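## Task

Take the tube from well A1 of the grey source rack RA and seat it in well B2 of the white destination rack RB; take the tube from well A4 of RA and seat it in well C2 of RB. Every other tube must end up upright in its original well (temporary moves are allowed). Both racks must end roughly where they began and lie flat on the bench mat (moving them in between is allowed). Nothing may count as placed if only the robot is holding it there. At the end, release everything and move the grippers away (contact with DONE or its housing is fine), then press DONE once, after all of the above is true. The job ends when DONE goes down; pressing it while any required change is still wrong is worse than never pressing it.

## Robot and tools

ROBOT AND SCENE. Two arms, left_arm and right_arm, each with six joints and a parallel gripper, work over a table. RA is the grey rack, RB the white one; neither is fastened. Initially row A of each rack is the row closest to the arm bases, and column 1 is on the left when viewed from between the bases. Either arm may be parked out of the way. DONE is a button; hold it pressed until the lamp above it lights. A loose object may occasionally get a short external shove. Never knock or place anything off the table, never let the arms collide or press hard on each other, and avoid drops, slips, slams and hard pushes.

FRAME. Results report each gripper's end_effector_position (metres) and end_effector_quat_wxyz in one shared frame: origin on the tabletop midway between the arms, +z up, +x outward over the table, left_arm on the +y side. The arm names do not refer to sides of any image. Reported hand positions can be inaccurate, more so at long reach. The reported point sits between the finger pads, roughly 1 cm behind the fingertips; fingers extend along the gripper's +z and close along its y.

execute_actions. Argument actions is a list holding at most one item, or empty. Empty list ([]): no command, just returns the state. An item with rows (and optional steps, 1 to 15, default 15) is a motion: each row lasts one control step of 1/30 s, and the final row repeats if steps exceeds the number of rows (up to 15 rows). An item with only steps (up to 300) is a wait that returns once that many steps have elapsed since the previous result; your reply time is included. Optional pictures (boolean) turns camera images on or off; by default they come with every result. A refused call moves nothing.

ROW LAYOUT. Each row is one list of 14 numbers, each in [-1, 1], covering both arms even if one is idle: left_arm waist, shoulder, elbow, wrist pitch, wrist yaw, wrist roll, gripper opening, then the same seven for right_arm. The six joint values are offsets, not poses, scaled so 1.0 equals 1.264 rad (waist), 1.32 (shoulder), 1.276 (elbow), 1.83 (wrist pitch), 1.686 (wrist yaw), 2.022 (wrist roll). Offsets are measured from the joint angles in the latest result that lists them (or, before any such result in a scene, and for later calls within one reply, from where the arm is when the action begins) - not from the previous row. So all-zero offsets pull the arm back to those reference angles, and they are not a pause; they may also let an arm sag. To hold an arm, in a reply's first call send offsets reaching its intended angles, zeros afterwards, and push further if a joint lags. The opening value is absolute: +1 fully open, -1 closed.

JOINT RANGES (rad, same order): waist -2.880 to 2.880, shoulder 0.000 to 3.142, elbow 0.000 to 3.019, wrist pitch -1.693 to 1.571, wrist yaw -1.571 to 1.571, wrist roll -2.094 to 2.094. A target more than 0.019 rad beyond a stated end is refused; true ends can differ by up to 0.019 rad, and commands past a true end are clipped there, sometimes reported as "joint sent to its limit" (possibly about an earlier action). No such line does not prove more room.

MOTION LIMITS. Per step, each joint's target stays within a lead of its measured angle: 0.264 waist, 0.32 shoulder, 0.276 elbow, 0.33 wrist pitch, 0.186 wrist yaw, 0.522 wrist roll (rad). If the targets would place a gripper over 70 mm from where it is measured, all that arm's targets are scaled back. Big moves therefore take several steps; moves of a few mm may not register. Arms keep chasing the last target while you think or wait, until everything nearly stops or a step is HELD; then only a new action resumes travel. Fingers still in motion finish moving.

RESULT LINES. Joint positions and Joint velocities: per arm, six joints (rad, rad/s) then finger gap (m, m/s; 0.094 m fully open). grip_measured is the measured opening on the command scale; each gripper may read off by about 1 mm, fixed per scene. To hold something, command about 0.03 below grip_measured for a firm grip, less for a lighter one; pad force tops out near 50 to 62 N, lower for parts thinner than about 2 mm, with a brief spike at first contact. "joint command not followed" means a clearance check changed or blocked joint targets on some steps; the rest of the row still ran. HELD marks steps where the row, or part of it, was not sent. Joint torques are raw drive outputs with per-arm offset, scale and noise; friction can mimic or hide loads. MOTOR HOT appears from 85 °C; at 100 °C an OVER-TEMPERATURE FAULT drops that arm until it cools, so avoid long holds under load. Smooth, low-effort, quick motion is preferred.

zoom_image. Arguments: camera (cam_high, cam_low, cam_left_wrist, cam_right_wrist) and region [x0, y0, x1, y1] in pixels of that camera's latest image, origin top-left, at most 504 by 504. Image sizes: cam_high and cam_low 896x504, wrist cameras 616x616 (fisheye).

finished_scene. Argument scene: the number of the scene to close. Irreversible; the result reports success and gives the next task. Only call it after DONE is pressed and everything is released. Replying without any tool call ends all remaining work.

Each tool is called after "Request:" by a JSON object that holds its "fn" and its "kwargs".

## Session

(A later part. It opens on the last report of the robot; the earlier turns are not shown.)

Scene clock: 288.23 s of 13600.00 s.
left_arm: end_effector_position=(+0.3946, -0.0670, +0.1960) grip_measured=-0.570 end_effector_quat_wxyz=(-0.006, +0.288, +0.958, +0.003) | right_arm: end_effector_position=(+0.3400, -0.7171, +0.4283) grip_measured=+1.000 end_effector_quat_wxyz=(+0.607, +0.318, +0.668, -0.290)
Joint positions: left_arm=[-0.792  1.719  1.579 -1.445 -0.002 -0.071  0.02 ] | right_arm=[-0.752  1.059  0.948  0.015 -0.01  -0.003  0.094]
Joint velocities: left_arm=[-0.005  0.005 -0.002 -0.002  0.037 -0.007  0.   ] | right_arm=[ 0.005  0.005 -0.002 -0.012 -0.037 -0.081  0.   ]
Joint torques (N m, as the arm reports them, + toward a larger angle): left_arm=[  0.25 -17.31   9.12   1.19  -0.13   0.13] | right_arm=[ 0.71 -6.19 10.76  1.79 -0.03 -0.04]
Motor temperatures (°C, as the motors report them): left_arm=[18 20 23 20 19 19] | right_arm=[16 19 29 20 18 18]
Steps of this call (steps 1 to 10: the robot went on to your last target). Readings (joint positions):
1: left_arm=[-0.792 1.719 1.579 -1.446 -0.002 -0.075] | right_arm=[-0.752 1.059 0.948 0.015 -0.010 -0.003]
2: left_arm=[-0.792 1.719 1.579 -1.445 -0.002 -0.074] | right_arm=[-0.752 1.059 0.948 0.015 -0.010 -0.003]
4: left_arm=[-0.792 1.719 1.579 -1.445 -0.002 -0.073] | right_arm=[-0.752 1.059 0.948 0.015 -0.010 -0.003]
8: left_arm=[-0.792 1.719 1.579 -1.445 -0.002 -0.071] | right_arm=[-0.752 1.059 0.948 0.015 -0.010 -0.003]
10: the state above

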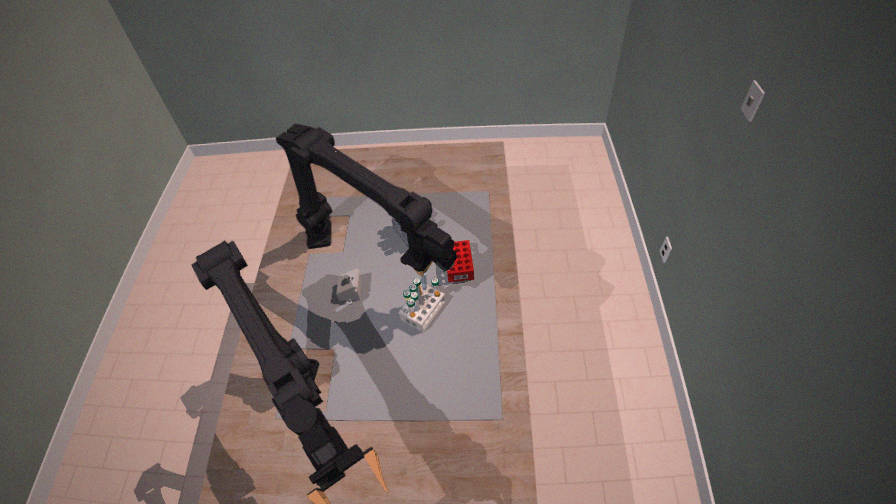

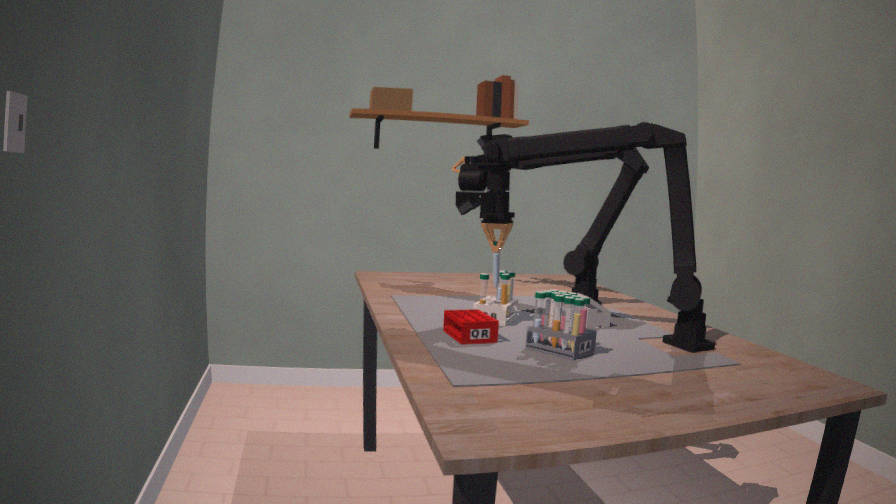

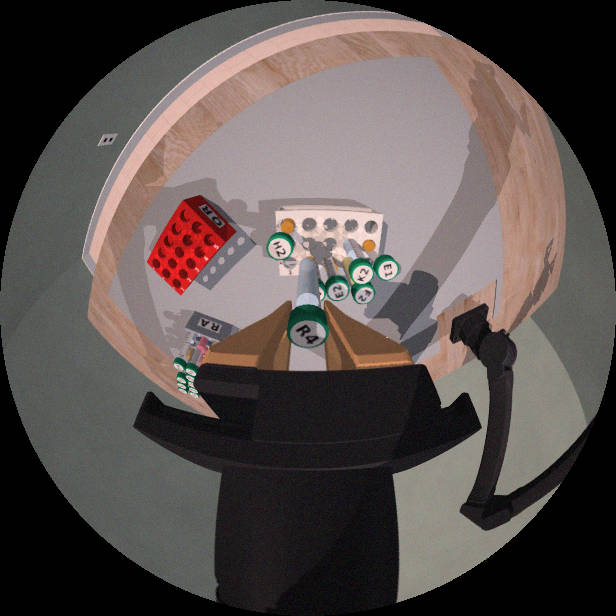

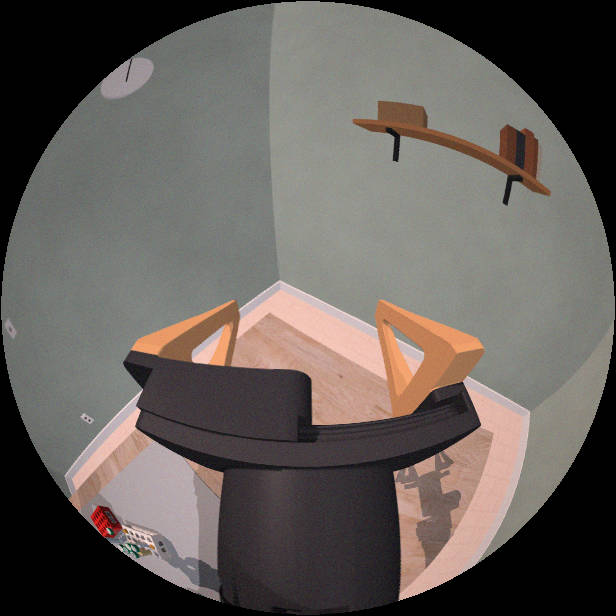

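Request:
{"fn": "execute_actions", "kwargs": {"actions": [{"rows":[[-0.004,0.004,0.01,0.03,0,0,-0.62,0,0,0.01,0,0,0,1],[-0.004,0.008,0.01,0.03,0,0,-0.62,0,0,0.01,0,0,0,1],[-0.004,0.012,0.01,0.036,0,0,-0.62,0,0,0.01,0,0,0,1],[-0.004,0.016,0.01,0.036,0,0,-0.62,0,0,0.01,0,0,0,1]]}]}}

Request:
{"fn": "zoom_image", "kwargs": {"camera": "cam_left_wrist", "region": [230,180,410,350]}}

Scene clock: 300.83 s of 13600.00 s.
left_arm: end_effector_position=(+0.4038, -0.0741, +0.1911) grip_measured=-0.570 end_effector_quat_wxyz=(+0.010, +0.288, +0.957, -0.003) | right_arm: end_effector_position=(+0.3400, -0.7171, +0.4283) grip_measured=+1.000 end_effector_quat_wxyz=(+0.607, +0.318, +0.668, -0.290)
Joint positions: left_arm=[-0.792  1.729  1.579 -1.4   -0.002 -0.07   0.02 ] | right_arm=[-0.752  1.059  0.948  0.015 -0.01  -0.003  0.094]
Joint velocities: left_arm=[-0.015 -0.005  0.027 -0.007  0.022 -0.037  0.   ] | right_arm=[ 0.005 -0.005 -0.022 -0.022 -0.022  0.007  0.   ]
Joint torques (N m, as the arm reports them, + toward a larger angle): left_arm=[ -0.89 -14.51   8.98   1.38  -0.14   0.04] | right_arm=[ 2.28 -6.   10.4   1.5  -0.02 -0.1 ]
Motor temperatures (°C, as the motors report them): left_arm=[18 20 23 20 19 19] | right_arm=[16 19 29 20 18 18]
Steps of this call (steps 1 to 15: the robot went on to your last target; steps 16 to 90: nothing new was sent; then 9.10 s passed at rest; steps 91 to 105: all 15 steps of this action). Readings (joint positions):
91: left_arm=[-0.792 1.719 1.579 -1.439 -0.002 -0.070] | right_arm=[-0.752 1.059 0.948 0.015 -0.010 -0.003]
92: left_arm=[-0.792 1.719 1.579 -1.429 -0.002 -0.070] | right_arm=[-0.752 1.059 0.948 0.015 -0.010 -0.003]
94: left_arm=[-0.792 1.720 1.579 -1.411 -0.002 -0.070] | right_arm=[-0.752 1.059 0.948 0.015 -0.010 -0.003]
98: left_arm=[-0.792 1.724 1.579 -1.401 -0.002 -0.070] | right_arm=[-0.752 1.059 0.948 0.015 -0.010 -0.003]
105: the state above

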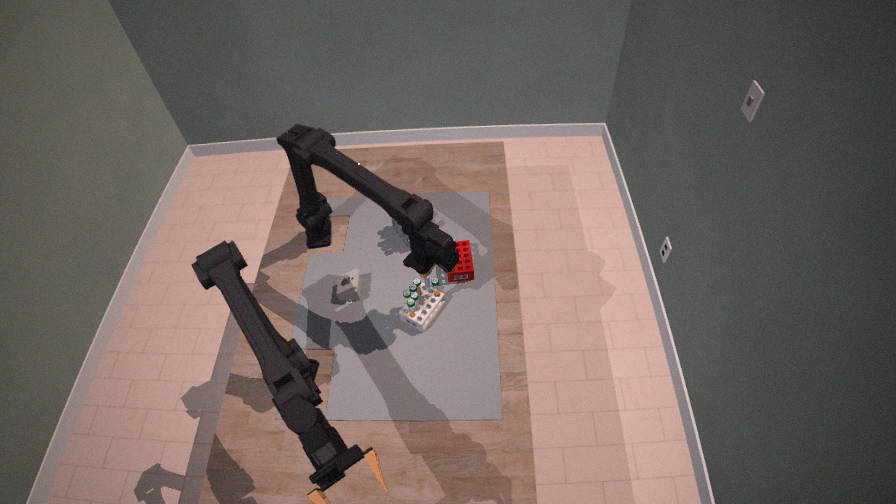

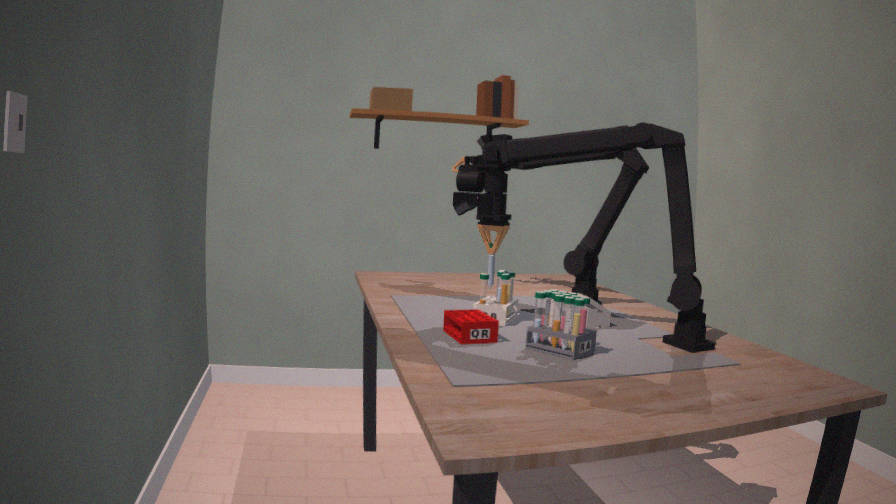

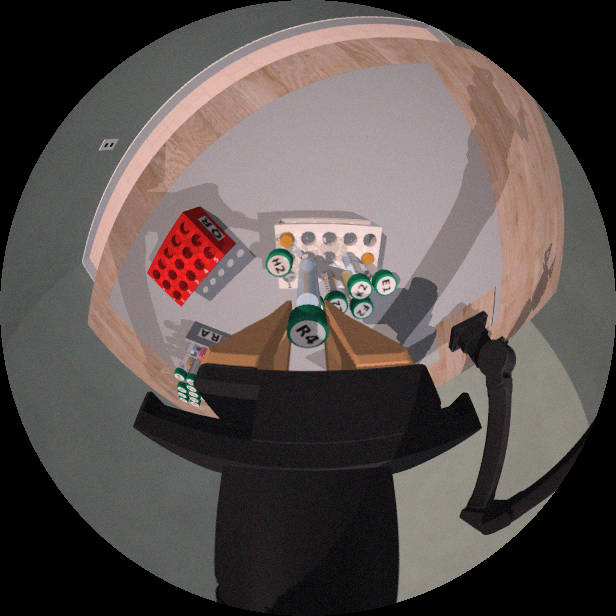

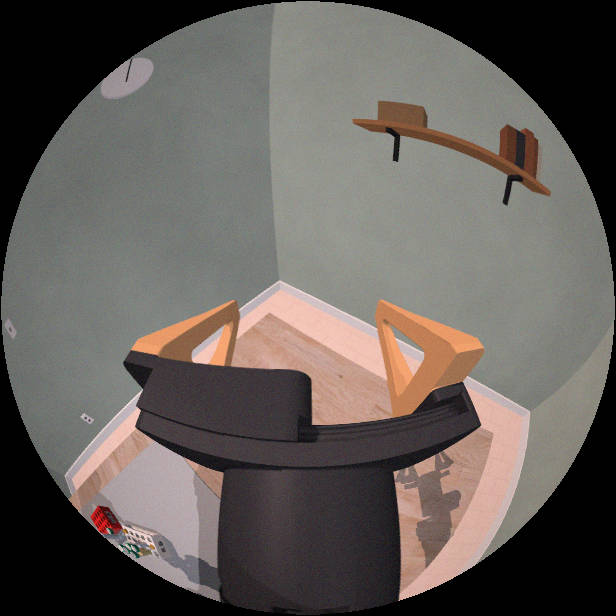

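Region (230, 180, 410, 350) of cam_left_wrist's 616x616 image, scaled by 2.800, with more detail than that image has.

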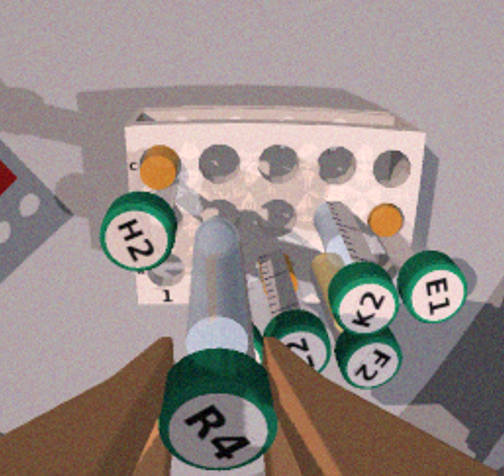

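Request:
{"fn": "execute_actions", "kwargs": {"actions": [{"rows":[[0,0.008,0,0.012,0,0,-0.62,0,0,0.01,0,0,0,1],[0,0.012,-0.006,0.016,0,0,-0.62,0,0,0.01,0,0,0,1],[0,0.016,-0.012,0.021,0,0,-0.62,0,0,0.01,0,0,0,1],[0,0.02,-0.018,0.026,0,0,-0.62,0,0,0.01,0,0,0,1],[0,0.02,-0.024,0.031,0,0,-0.62,0,0,0.01,0,0,0,1],[0,0.02,-0.03,0.036,0,0,-0.62,0,0,0.01,0,0,0,1],[0,0.02,-0.036,0.041,0,0,-0.62,0,0,0.01,0,0,0,1],[0,0.02,-0.042,0.046,0,0,-0.62,0,0,0.01,0,0,0,1],[0,0.022,-0.047,0.05,0,0,-0.62,0,0,0.01,0,0,0,1]]}]}}

Request:
{"fn": "zoom_image", "kwargs": {"camera": "cam_left_wrist", "region": [230,180,410,350]}}

Scene clock: 316.40 s of 13600.00 s.
left_arm: end_effector_position=(+0.4008, -0.0718, +0.1525) grip_measured=-0.570 end_effector_quat_wxyz=(-0.002, +0.288, +0.958, +0.002) | right_arm: end_effector_position=(+0.3400, -0.7171, +0.4283) grip_measured=+1.000 end_effector_quat_wxyz=(+0.607, +0.318, +0.668, -0.290)
Joint positions: left_arm=[-0.792  1.755  1.512 -1.332 -0.002 -0.07   0.02 ] | right_arm=[-0.752  1.059  0.948  0.015 -0.01  -0.003  0.094]
Joint velocities: left_arm=[-0.005  0.034 -0.007  0.002 -0.11  -0.037  0.   ] | right_arm=[-0.005 -0.005 -0.022 -0.002  0.007  0.037  0.   ]
Joint torques (N m, as the arm reports them, + toward a larger angle): left_arm=[ -0.58 -15.61   8.47   1.47  -0.19   0.02] | right_arm=[ 1.42 -6.74 10.66  1.74 -0.07 -0.06]
Motor temperatures (°C, as the motors report them): left_arm=[18 20 23 20 19 19] | right_arm=[16 19 29 20 18 18]
Steps of this call (steps 1 to 15: the robot went on to your last target; steps 16 to 90: nothing new was sent; then 12.07 s passed at rest; steps 91 to 105: all 15 steps of this action). Readings (joint positions):
91: left_arm=[-0.792 1.729 1.579 -1.400 -0.002 -0.070] | right_arm=[-0.752 1.059 0.948 0.015 -0.010 -0.003]
92: left_arm=[-0.792 1.729 1.578 -1.398 -0.002 -0.070] | right_arm=[-0.752 1.059 0.948 0.015 -0.010 -0.003]
94: left_arm=[-0.792 1.729 1.570 -1.387 -0.002 -0.070] | right_arm=[-0.752 1.059 0.948 0.015 -0.010 -0.003]
98: left_arm=[-0.792 1.734 1.539 -1.354 -0.002 -0.070] | right_arm=[-0.752 1.059 0.948 0.015 -0.010 -0.003]
105: the state above

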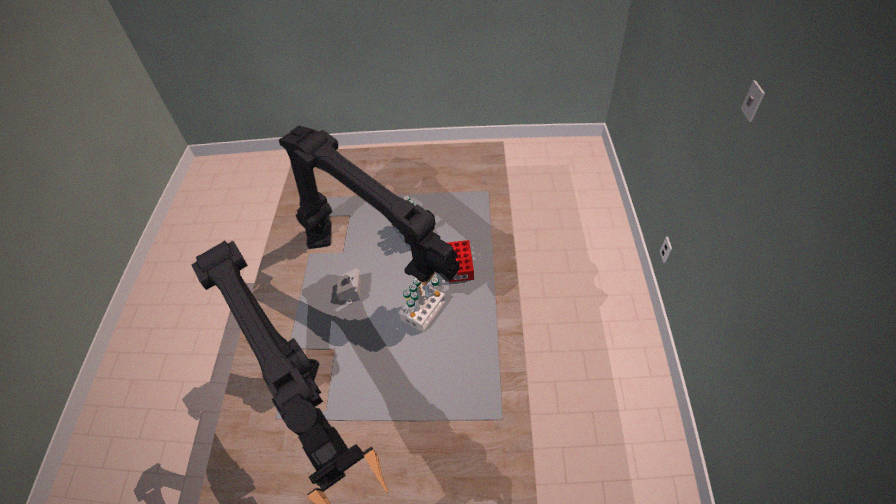

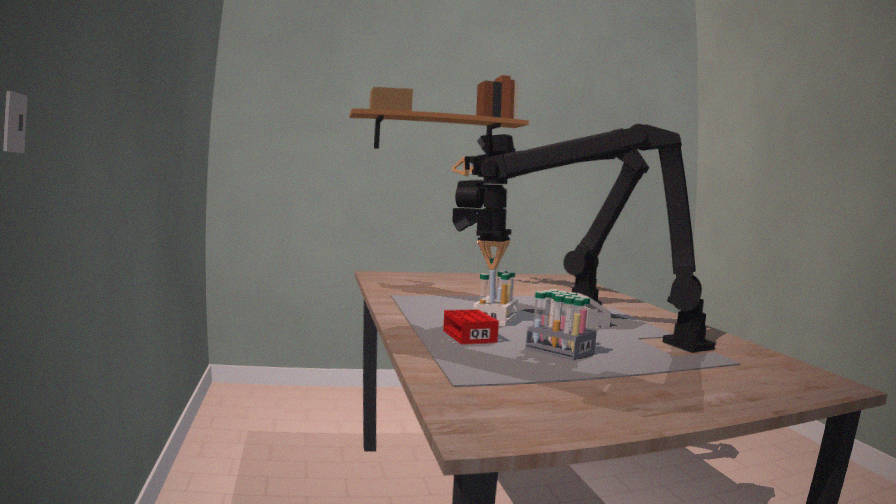

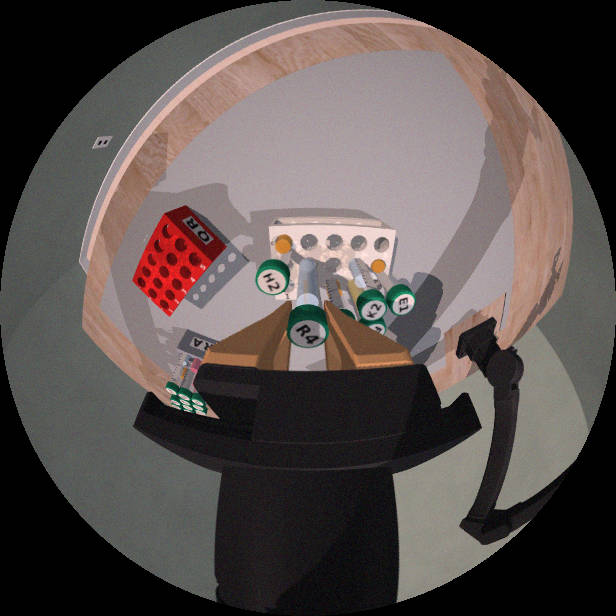

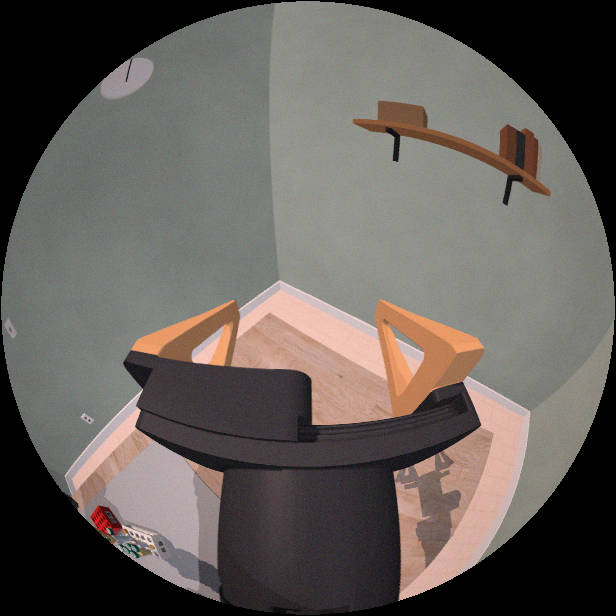

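Region (230, 180, 410, 350) of cam_left_wrist's 616x616 image, scaled by 2.800, with more detail than that image has.

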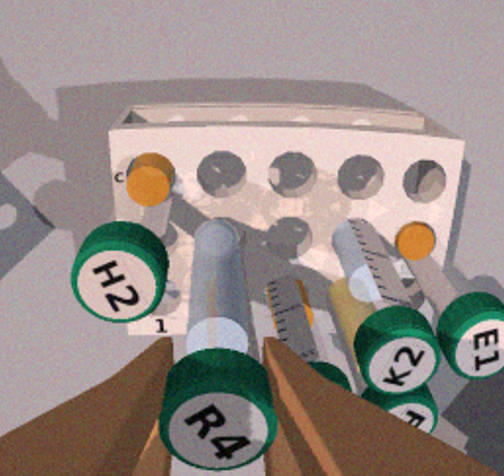

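Request:
{"fn": "execute_actions", "kwargs": {"actions": [{"rows":[[0,0.004,0,0.014,0,0,-0.62,0,0,0.01,0,0,0,1],[0,0.008,-0.006,0.02,0,0,-0.62,0,0,0.01,0,0,0,1],[0,0.01,-0.012,0.026,0,0,-0.62,0,0,0.01,0,0,0,1],[0,0.012,-0.018,0.032,0,0,-0.62,0,0,0.01,0,0,0,1],[0,0.014,-0.024,0.038,0,0,-0.62,0,0,0.01,0,0,0,1],[0,0.016,-0.03,0.045,0,0,-0.62,0,0,0.01,0,0,0,1],[0,0.018,-0.036,0.052,0,0,-0.62,0,0,0.01,0,0,0,1],[0,0.02,-0.042,0.06,0,0,-0.62,0,0,0.01,0,0,0,1]]}]}}

Scene clock: 325.17 s of 13600.00 s.
left_arm: end_effector_position=(+0.3990, -0.0713, +0.1232) grip_measured=-0.570 end_effector_quat_wxyz=(-0.001, +0.288, +0.958, -0.001) | right_arm: end_effector_position=(+0.3400, -0.7171, +0.4283) grip_measured=+1.000 end_effector_quat_wxyz=(+0.607, +0.318, +0.668, -0.290)
Joint positions: left_arm=[-0.792  1.77   1.452 -1.255  0.002 -0.07   0.02 ] | right_arm=[-0.752  1.059  0.948  0.015 -0.01  -0.003  0.094]
Joint velocities: left_arm=[-0.015  0.005 -0.007 -0.002  0.007 -0.051 -0.001] | right_arm=[-0.005 -0.015 -0.007 -0.002  0.007 -0.066  0.   ]
Joint torques (N m, as the arm reports them, + toward a larger angle): left_arm=[ -0.04 -14.93   8.04   1.84  -0.32   0.01] | right_arm=[ 1.96 -5.34 10.61  1.64 -0.05 -0.12]
Motor temperatures (°C, as the motors report them): left_arm=[18 20 23 20 19 19] | right_arm=[16 19 29 20 18 18]
Steps of this call (steps 1 to 15: the robot went on to your last target; steps 16 to 90: nothing new was sent; then 5.27 s passed at rest; steps 91 to 105: all 15 steps of this action). Readings (joint positions):
91: left_arm=[-0.792 1.756 1.512 -1.332 -0.002 -0.070] | right_arm=[-0.752 1.059 0.948 0.015 -0.010 -0.003]
92: left_arm=[-0.792 1.756 1.510 -1.329 -0.002 -0.070] | right_arm=[-0.752 1.059 0.948 0.015 -0.010 -0.003]
94: left_arm=[-0.792 1.756 1.503 -1.315 -0.002 -0.070] | right_arm=[-0.752 1.059 0.948 0.015 -0.010 -0.003]
98: left_arm=[-0.792 1.756 1.471 -1.277 0.001 -0.070] | right_arm=[-0.752 1.059 0.948 0.015 -0.010 -0.003]
105: the state above

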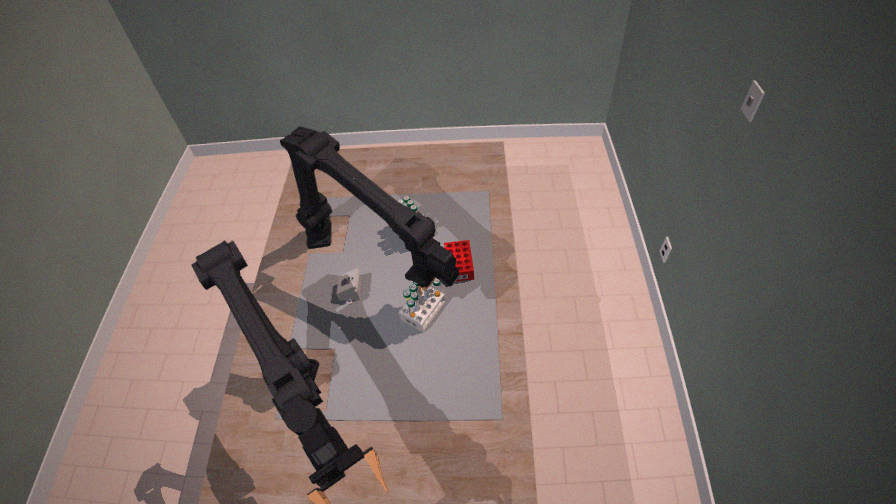

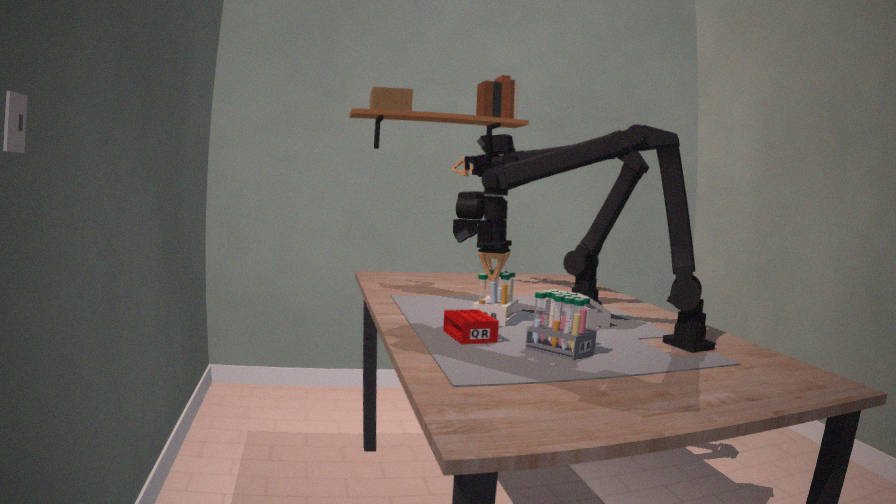

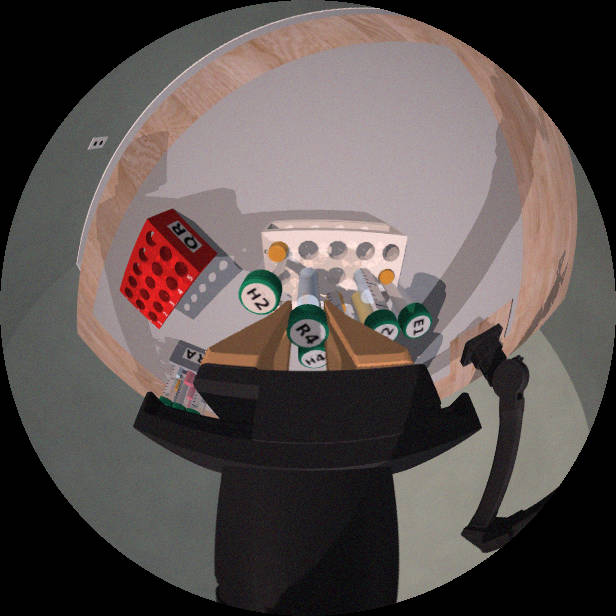

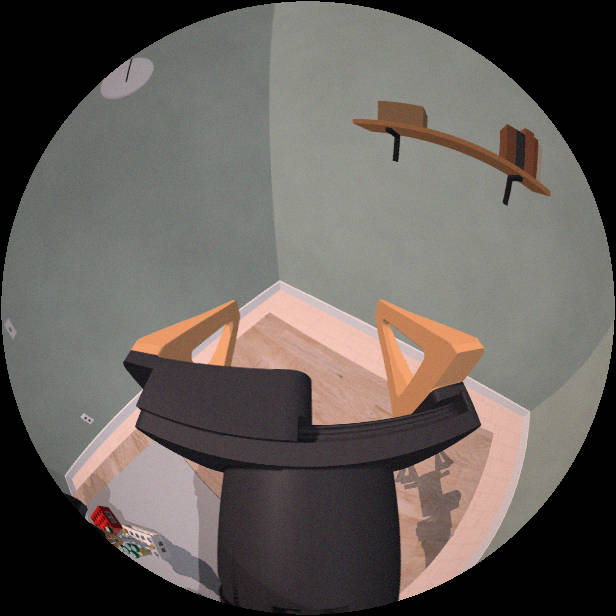

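Request:
{"fn": "execute_actions", "kwargs": {"actions": [{"rows":[[0,0.008,0,0.014,0,0,-0.62,0,0,0.01,0,0,0,1],[0,0.012,-0.004,0.02,0,0,-0.62,0,0,0.01,0,0,0,1],[0,0.016,-0.008,0.026,0,0,-0.62,0,0,0.01,0,0,0,1],[0,0.02,-0.012,0.034,0,0,-0.62,0,0,0.01,0,0,0,1]]}]}}

Request:
{"fn": "zoom_image", "kwargs": {"camera": "cam_low", "region": [430,220,570,340]}}

Scene clock: 332.97 s of 13600.00 s.
left_arm: end_effector_position=(+0.3985, -0.0715, +0.1175) grip_measured=-0.570 end_effector_quat_wxyz=(+0.001, +0.288, +0.958, -0.003) | right_arm: end_effector_position=(+0.3400, -0.7171, +0.4283) grip_measured=+1.000 end_effector_quat_wxyz=(+0.607, +0.318, +0.668, -0.290)
Joint positions: left_arm=[-0.792  1.771  1.438 -1.235  0.005 -0.07   0.02 ] | right_arm=[-0.752  1.059  0.948  0.015 -0.01  -0.003  0.094]
Joint velocities: left_arm=[ 0.005 -0.005 -0.012  0.007 -0.007 -0.037  0.   ] | right_arm=[ 0.005 -0.005  0.002  0.002  0.037 -0.139  0.   ]
Joint torques (N m, as the arm reports them, + toward a larger angle): left_arm=[ -0.08 -13.03   7.59   2.11  -0.26   0.03] | right_arm=[ 2.61 -6.09 10.63  1.62  0.   -0.12]
Motor temperatures (°C, as the motors report them): left_arm=[18 20 23 20 19 19] | right_arm=[16 19 29 20 18 18]
Steps of this call (steps 1 to 15: the robot went on to your last target; steps 16 to 100: nothing new was sent; then 3.97 s passed at rest; steps 101 to 115: all 15 steps of this action). Readings (joint positions):
101: left_arm=[-0.792 1.770 1.452 -1.255 0.003 -0.070] | right_arm=[-0.752 1.059 0.948 0.015 -0.010 -0.003]
102: left_arm=[-0.792 1.770 1.451 -1.254 0.003 -0.070] | right_arm=[-0.752 1.059 0.948 0.015 -0.010 -0.003]
104: left_arm=[-0.792 1.770 1.444 -1.242 0.004 -0.070] | right_arm=[-0.752 1.059 0.948 0.015 -0.010 -0.003]
108: left_arm=[-0.792 1.771 1.438 -1.235 0.005 -0.070] | right_arm=[-0.752 1.059 0.948 0.015 -0.010 -0.003]
115: the state above

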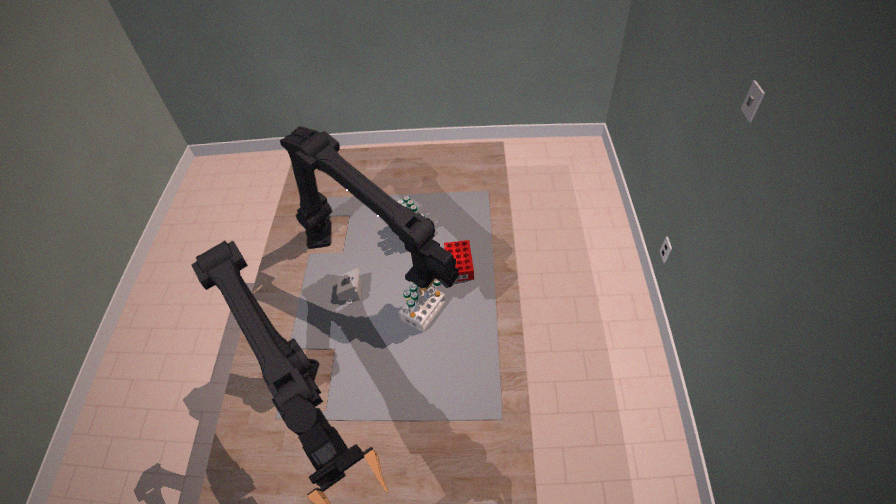

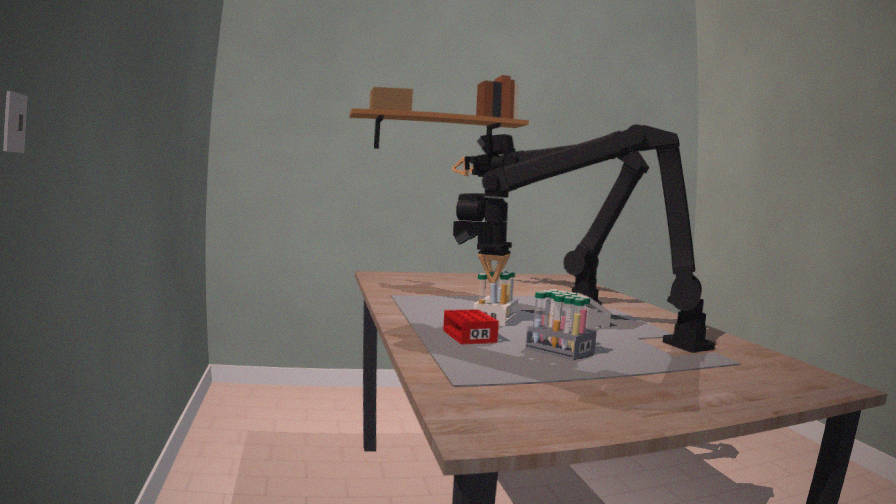

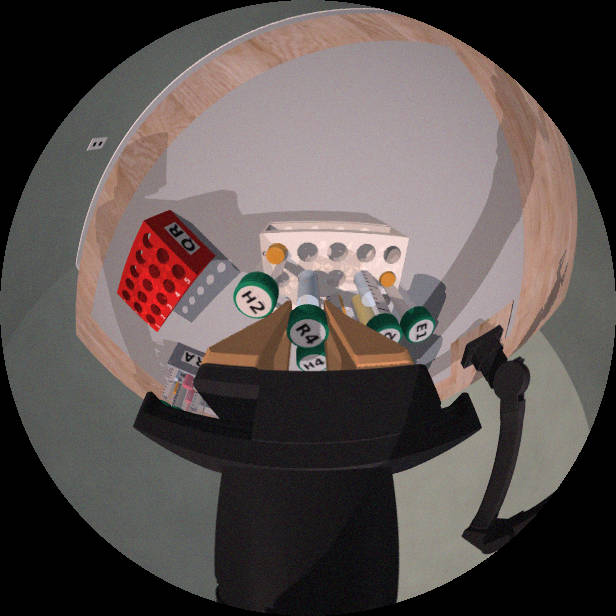

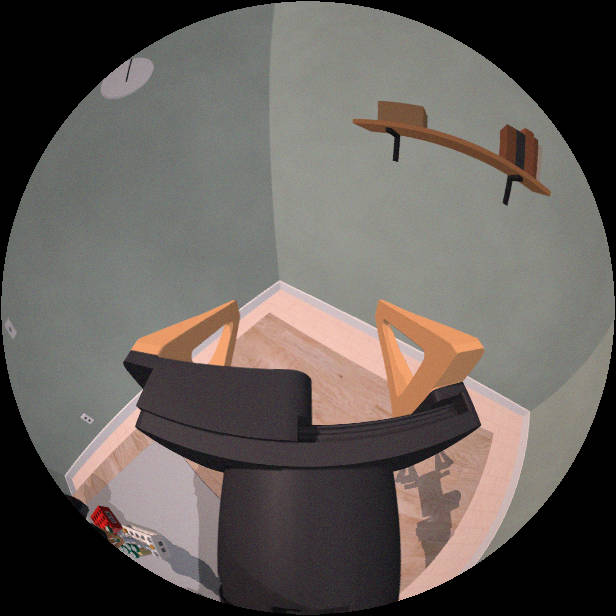

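Region (430, 220, 570, 340) of cam_low's 896x504 image, scaled by 3.600, with more detail than that image has; it fills the top 432 rows of this view, and the rest is white.

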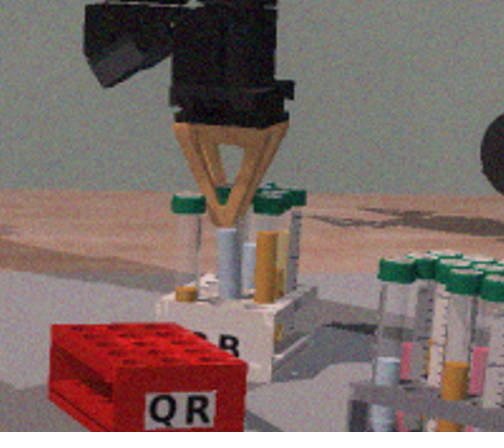

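Request:
{"fn": "execute_actions", "kwargs": {"actions": [{"rows":[[0,-0.01,0.01,0,0,0,-0.5,0,0,0.01,0,0,0,1],[0,-0.01,0.01,0,0,0,-0.35,0,0,0.01,0,0,0,1]],"steps":8}], "pictures": false}}

Request:
{"fn": "execute_actions", "kwargs": {"actions": [{"rows":[[0,-0.02,0.04,-0.01,0,0,-0.35,0,0,0.01,0,0,0,1],[0,-0.025,0.06,-0.02,0,0,-0.35,0,0,0.01,0,0,0,1],[0,-0.03,0.08,-0.035,0,0,-0.35,0,0,0.01,0,0,0,1],[0,-0.035,0.1,-0.05,0,0,-0.35,0,0,0.01,0,0,0,1],[0,-0.04,0.12,-0.065,0,0,-0.35,0,0,0.01,0,0,0,1],[0,-0.045,0.14,-0.08,0,0,-0.35,0,0,0.01,0,0,0,1]]}]}}

Request:
{"fn": "zoom_image", "kwargs": {"camera": "cam_low", "region": [430,220,570,340]}}

Scene clock: 342.70 s of 13600.00 s.
left_arm: end_effector_position=(+0.3982, -0.0719, +0.1179) grip_measured=-0.352 end_effector_quat_wxyz=(+0.000, +0.288, +0.958, -0.004) | right_arm: end_effector_position=(+0.3400, -0.7171, +0.4283) grip_measured=+1.000 end_effector_quat_wxyz=(+0.607, +0.318, +0.668, -0.290)
Joint positions: left_arm=[-0.792  1.77   1.438 -1.235  0.008 -0.07   0.03 ] | right_arm=[-0.752  1.059  0.948  0.015 -0.01  -0.003  0.094]
Joint velocities: left_arm=[-0.015  0.015 -0.002  0.007 -0.007 -0.022  0.   ] | right_arm=[ 0.005 -0.024  0.002 -0.012 -0.081  0.007  0.   ]
Joint torques (N m, as the arm reports them, + toward a larger angle): left_arm=[ -0.02 -16.13   8.61   0.37  -0.27   0.01] | right_arm=[ 1.82 -5.82 10.78  1.86 -0.04 -0.1 ]
Motor temperatures (°C, as the motors report them): left_arm=[18 20 23 20 19 19] | right_arm=[16 19 30 20 18 18]
Steps of this call (steps 1 to 15: the robot went on to your last target; steps 16 to 90: nothing new was sent; then 6.47 s passed at rest; steps 91 to 98: all 8 steps of this action). Readings (joint positions):
91: left_arm=[-0.792 1.771 1.438 -1.235 0.006 -0.070] | right_arm=[-0.752 1.059 0.948 0.015 -0.010 -0.003]
92: left_arm=[-0.792 1.770 1.438 -1.235 0.007 -0.070] | right_arm=[-0.752 1.059 0.948 0.015 -0.010 -0.003]
94: left_arm=[-0.792 1.770 1.438 -1.235 0.008 -0.070] | right_arm=[-0.752 1.059 0.948 0.015 -0.010 -0.003]
98: the state above

Scene clock: 343.20 s of 13600.00 s.
left_arm: end_effector_position=(+0.4077, -0.0795, +0.1888) grip_measured=-0.351 end_effector_quat_wxyz=(+0.023, +0.288, +0.957, -0.014) | right_arm: end_effector_position=(+0.3400, -0.7171, +0.4283) grip_measured=+1.000 end_effector_quat_wxyz=(+0.607, +0.318, +0.668, -0.290)
Joint positions: left_arm=[-0.792  1.726  1.569 -1.361  0.009 -0.07   0.03 ] | right_arm=[-0.752  1.059  0.948  0.015 -0.01  -0.003  0.094]
Joint velocities: left_arm=[-0.005 -0.103 -0.007 -0.037 -0.037 -0.007 -0.001] | right_arm=[ 0.005  0.005 -0.007 -0.017  0.037  0.022  0.   ]
Joint torques (N m, as the arm reports them, + toward a larger angle): left_arm=[ -0.47 -15.33  11.79  -0.14  -0.23   0.02] | right_arm=[ 1.72 -6.22 10.74  1.53 -0.03 -0.11]
Motor temperatures (°C, as the motors report them): left_arm=[18 20 23 20 19 19] | right_arm=[16 19 30 20 18 18]
Steps of this call (steps 1 to 15: all 15 steps of this action). Readings (joint positions):
1: left_arm=[-0.792 1.770 1.438 -1.235 0.009 -0.070] | right_arm=[-0.752 1.059 0.948 0.015 -0.010 -0.003]
2: left_arm=[-0.792 1.770 1.441 -1.240 0.009 -0.070] | right_arm=[-0.752 1.059 0.948 0.015 -0.010 -0.003]
4: left_arm=[-0.792 1.770 1.457 -1.271 0.009 -0.070] | right_arm=[-0.752 1.059 0.948 0.015 -0.010 -0.003]
8: left_arm=[-0.792 1.767 1.526 -1.341 0.009 -0.070] | right_arm=[-0.752 1.059 0.948 0.015 -0.010 -0.003]
15: the state above

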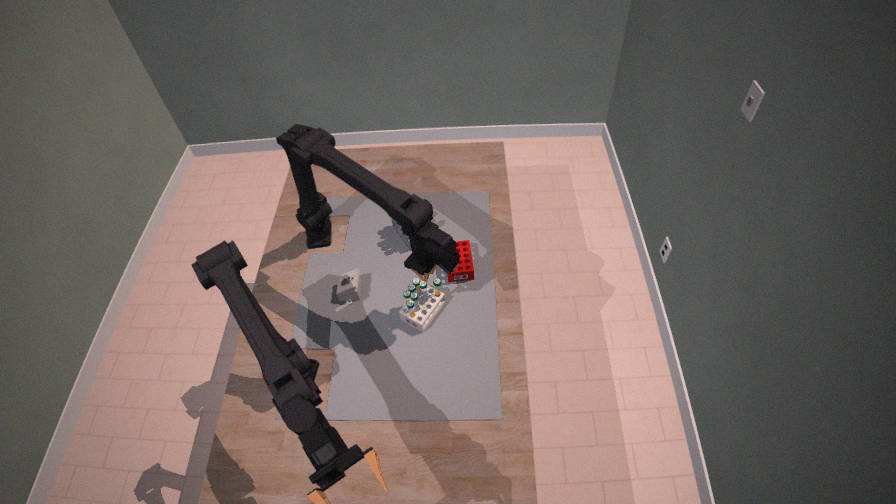

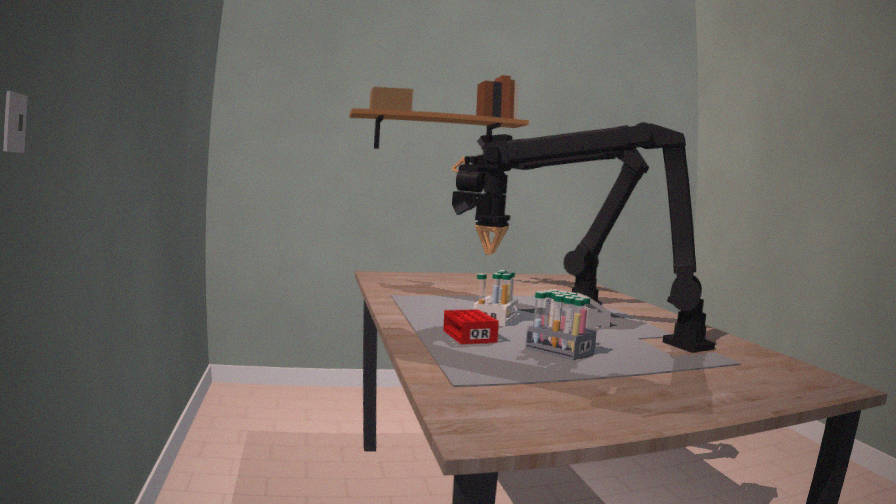

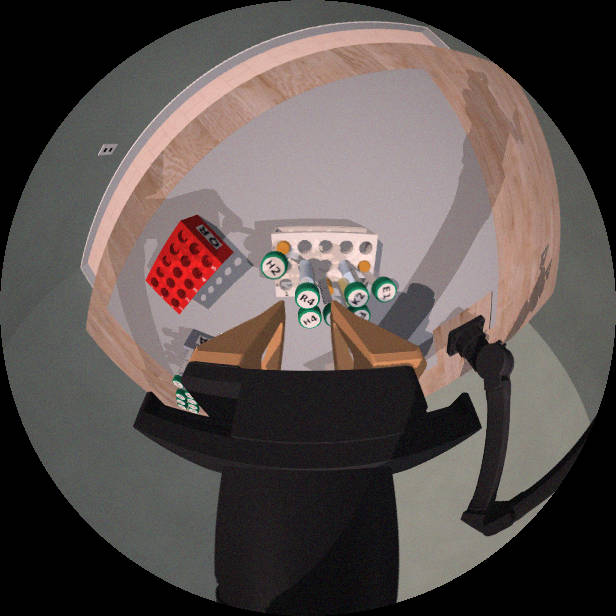

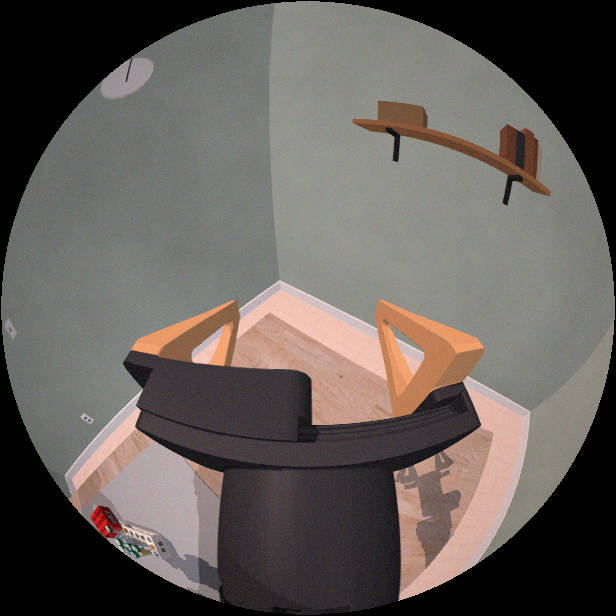

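Region (430, 220, 570, 340) of cam_low's 896x504 image, scaled by 3.600, with more detail than that image has; it fills the top 432 rows of this view, and the rest is white.

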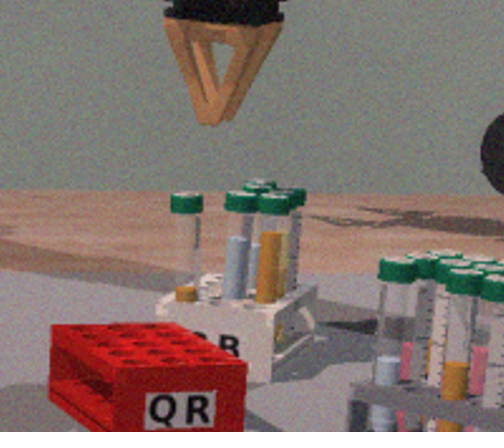

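Request:
{"fn": "execute_actions", "kwargs": {"actions": [{"rows":[[0.03,-0.06,0,0,0,0.1,-0.35,0,0,0.01,0,0,0,1],[0.06,-0.1,0,0,0,0.1,-0.35,0,0,0.01,0,0,0,1],[0.09,-0.14,-0.03,0,0,0.1,-0.35,0,0,0.01,0,0,0,1],[0.12,-0.18,-0.06,0,0,0.1,-0.35,0,0,0.01,0,0,0,1],[0.15,-0.22,-0.09,0,0,0.1,-0.35,0,0,0.01,0,0,0,1],[0.18,-0.26,-0.12,0,0,0.1,-0.35,0,0,0.01,0,0,0,1],[0.21,-0.3,-0.15,0,0,0.1,-0.35,0,0,0.01,0,0,0,1],[0.24,-0.33,-0.18,0,0,0.1,-0.35,0,0,0.01,0,0,0,1],[0.27,-0.365,-0.21,0,0,0.1,-0.35,0,0,0.01,0,0,0,1],[0.3,-0.365,-0.24,0,0,0.1,-0.35,0,0,0.01,0,0,0,1],[0.33,-0.365,-0.27,0,0,0.1,-0.35,0,0,0.01,0,0,0,1],[0.36,-0.365,-0.3,0,0,0.1,-0.35,0,0,0.01,0,0,0,1],[0.387,-0.365,-0.3,0,-0.005,0.108,-0.35,0,0,0.01,0,0,0,1]]}], "pictures": false}}

Request:
{"fn": "execute_actions", "kwargs": {"actions": [{"steps":30}], "pictures": false}}

Scene clock: 362.87 s of 13600.00 s.
left_arm: end_effector_position=(+0.3730, +0.1527, +0.2444) grip_measured=-0.351 end_effector_quat_wxyz=(+0.070, +0.168, +0.983, -0.007) | right_arm: end_effector_position=(+0.3400, -0.7171, +0.4283) grip_measured=+1.000 end_effector_quat_wxyz=(+0.607, +0.318, +0.668, -0.290)
Joint positions: left_arm=[-0.377  1.302  1.234 -1.362  0.004  0.098  0.03 ] | right_arm=[-0.752  1.059  0.948  0.015 -0.01  -0.003  0.094]
Joint velocities: left_arm=[ 1.529 -1.001 -0.877 -0.007 -0.051  0.198 -0.   ] | right_arm=[-0.015 -0.005  0.002  0.002  0.022  0.051  0.   ]
Joint torques (N m, as the arm reports them, + toward a larger angle): left_arm=[-2.16 -8.49  8.7   0.71 -0.14  0.12] | right_arm=[ 2.7  -5.9  10.66  1.81  0.01 -0.11]
Motor temperatures (°C, as the motors report them): left_arm=[18 20 25 20 19 19] | right_arm=[16 19 30 20 18 18]
Steps of this call (steps 1 to 15: the robot went on to your last target; steps 16 to 90: nothing new was sent; then 16.17 s passed at rest; steps 91 to 105: all 15 steps of this action). Readings (joint positions):
91: left_arm=[-0.790 1.721 1.568 -1.362 0.009 -0.038] | right_arm=[-0.752 1.059 0.948 0.015 -0.010 -0.003]
92: left_arm=[-0.785 1.714 1.564 -1.362 0.009 -0.008] | right_arm=[-0.752 1.059 0.948 0.015 -0.010 -0.003]
94: left_arm=[-0.762 1.684 1.541 -1.362 0.009 0.024] | right_arm=[-0.752 1.059 0.948 0.015 -0.010 -0.003]
98: left_arm=[-0.670 1.570 1.453 -1.362 0.009 0.054] | right_arm=[-0.752 1.059 0.948 0.015 -0.010 -0.003]
105: the state above

Scene clock: 363.87 s of 13600.00 s.
left_arm: end_effector_position=(+0.3578, +0.1888, +0.2470) grip_measured=-0.351 end_effector_quat_wxyz=(+0.077, +0.148, +0.986, -0.000) | right_arm: end_effector_position=(+0.3400, -0.7171, +0.4283) grip_measured=+1.000 end_effector_quat_wxyz=(+0.607, +0.318, +0.668, -0.290)
Joint positions: left_arm=[-0.297  1.234  1.18  -1.362 -0.002  0.137  0.03 ] | right_arm=[-0.752  1.059  0.948  0.015 -0.01  -0.003  0.094]
Joint velocities: left_arm=[ 0.015  0.005  0.012 -0.022  0.022  0.11  -0.   ] | right_arm=[-0.005 -0.005  0.002 -0.002 -0.037  0.007  0.   ]
Joint torques (N m, as the arm reports them, + toward a larger angle): left_arm=[-1.16 -6.4   8.75  0.88 -0.04  0.15] | right_arm=[ 1.74 -5.43 10.45  1.73  0.01 -0.09]
Motor temperatures (°C, as the motors report them): left_arm=[18 20 25 20 19 19] | right_arm=[16 19 30 20 18 18]
Steps of this call (steps 1 to 30: the robot went on to your last target). Readings (joint positions):
1: left_arm=[-0.330 1.272 1.208 -1.362 0.000 0.105] | right_arm=[-0.752 1.059 0.948 0.015 -0.010 -0.003]
2: left_arm=[-0.293 1.250 1.192 -1.362 -0.003 0.111] | right_arm=[-0.752 1.059 0.948 0.015 -0.010 -0.003]
4: left_arm=[-0.266 1.229 1.182 -1.362 -0.004 0.119] | right_arm=[-0.752 1.059 0.948 0.015 -0.010 -0.003]
8: left_arm=[-0.287 1.231 1.180 -1.362 -0.002 0.130] | right_arm=[-0.752 1.059 0.948 0.015 -0.010 -0.003]
30: the state above
All arms were judged still, so your last target was given up. Only a new action makes them travel on or press farther. Fingers that are still opening or closing keep moving.


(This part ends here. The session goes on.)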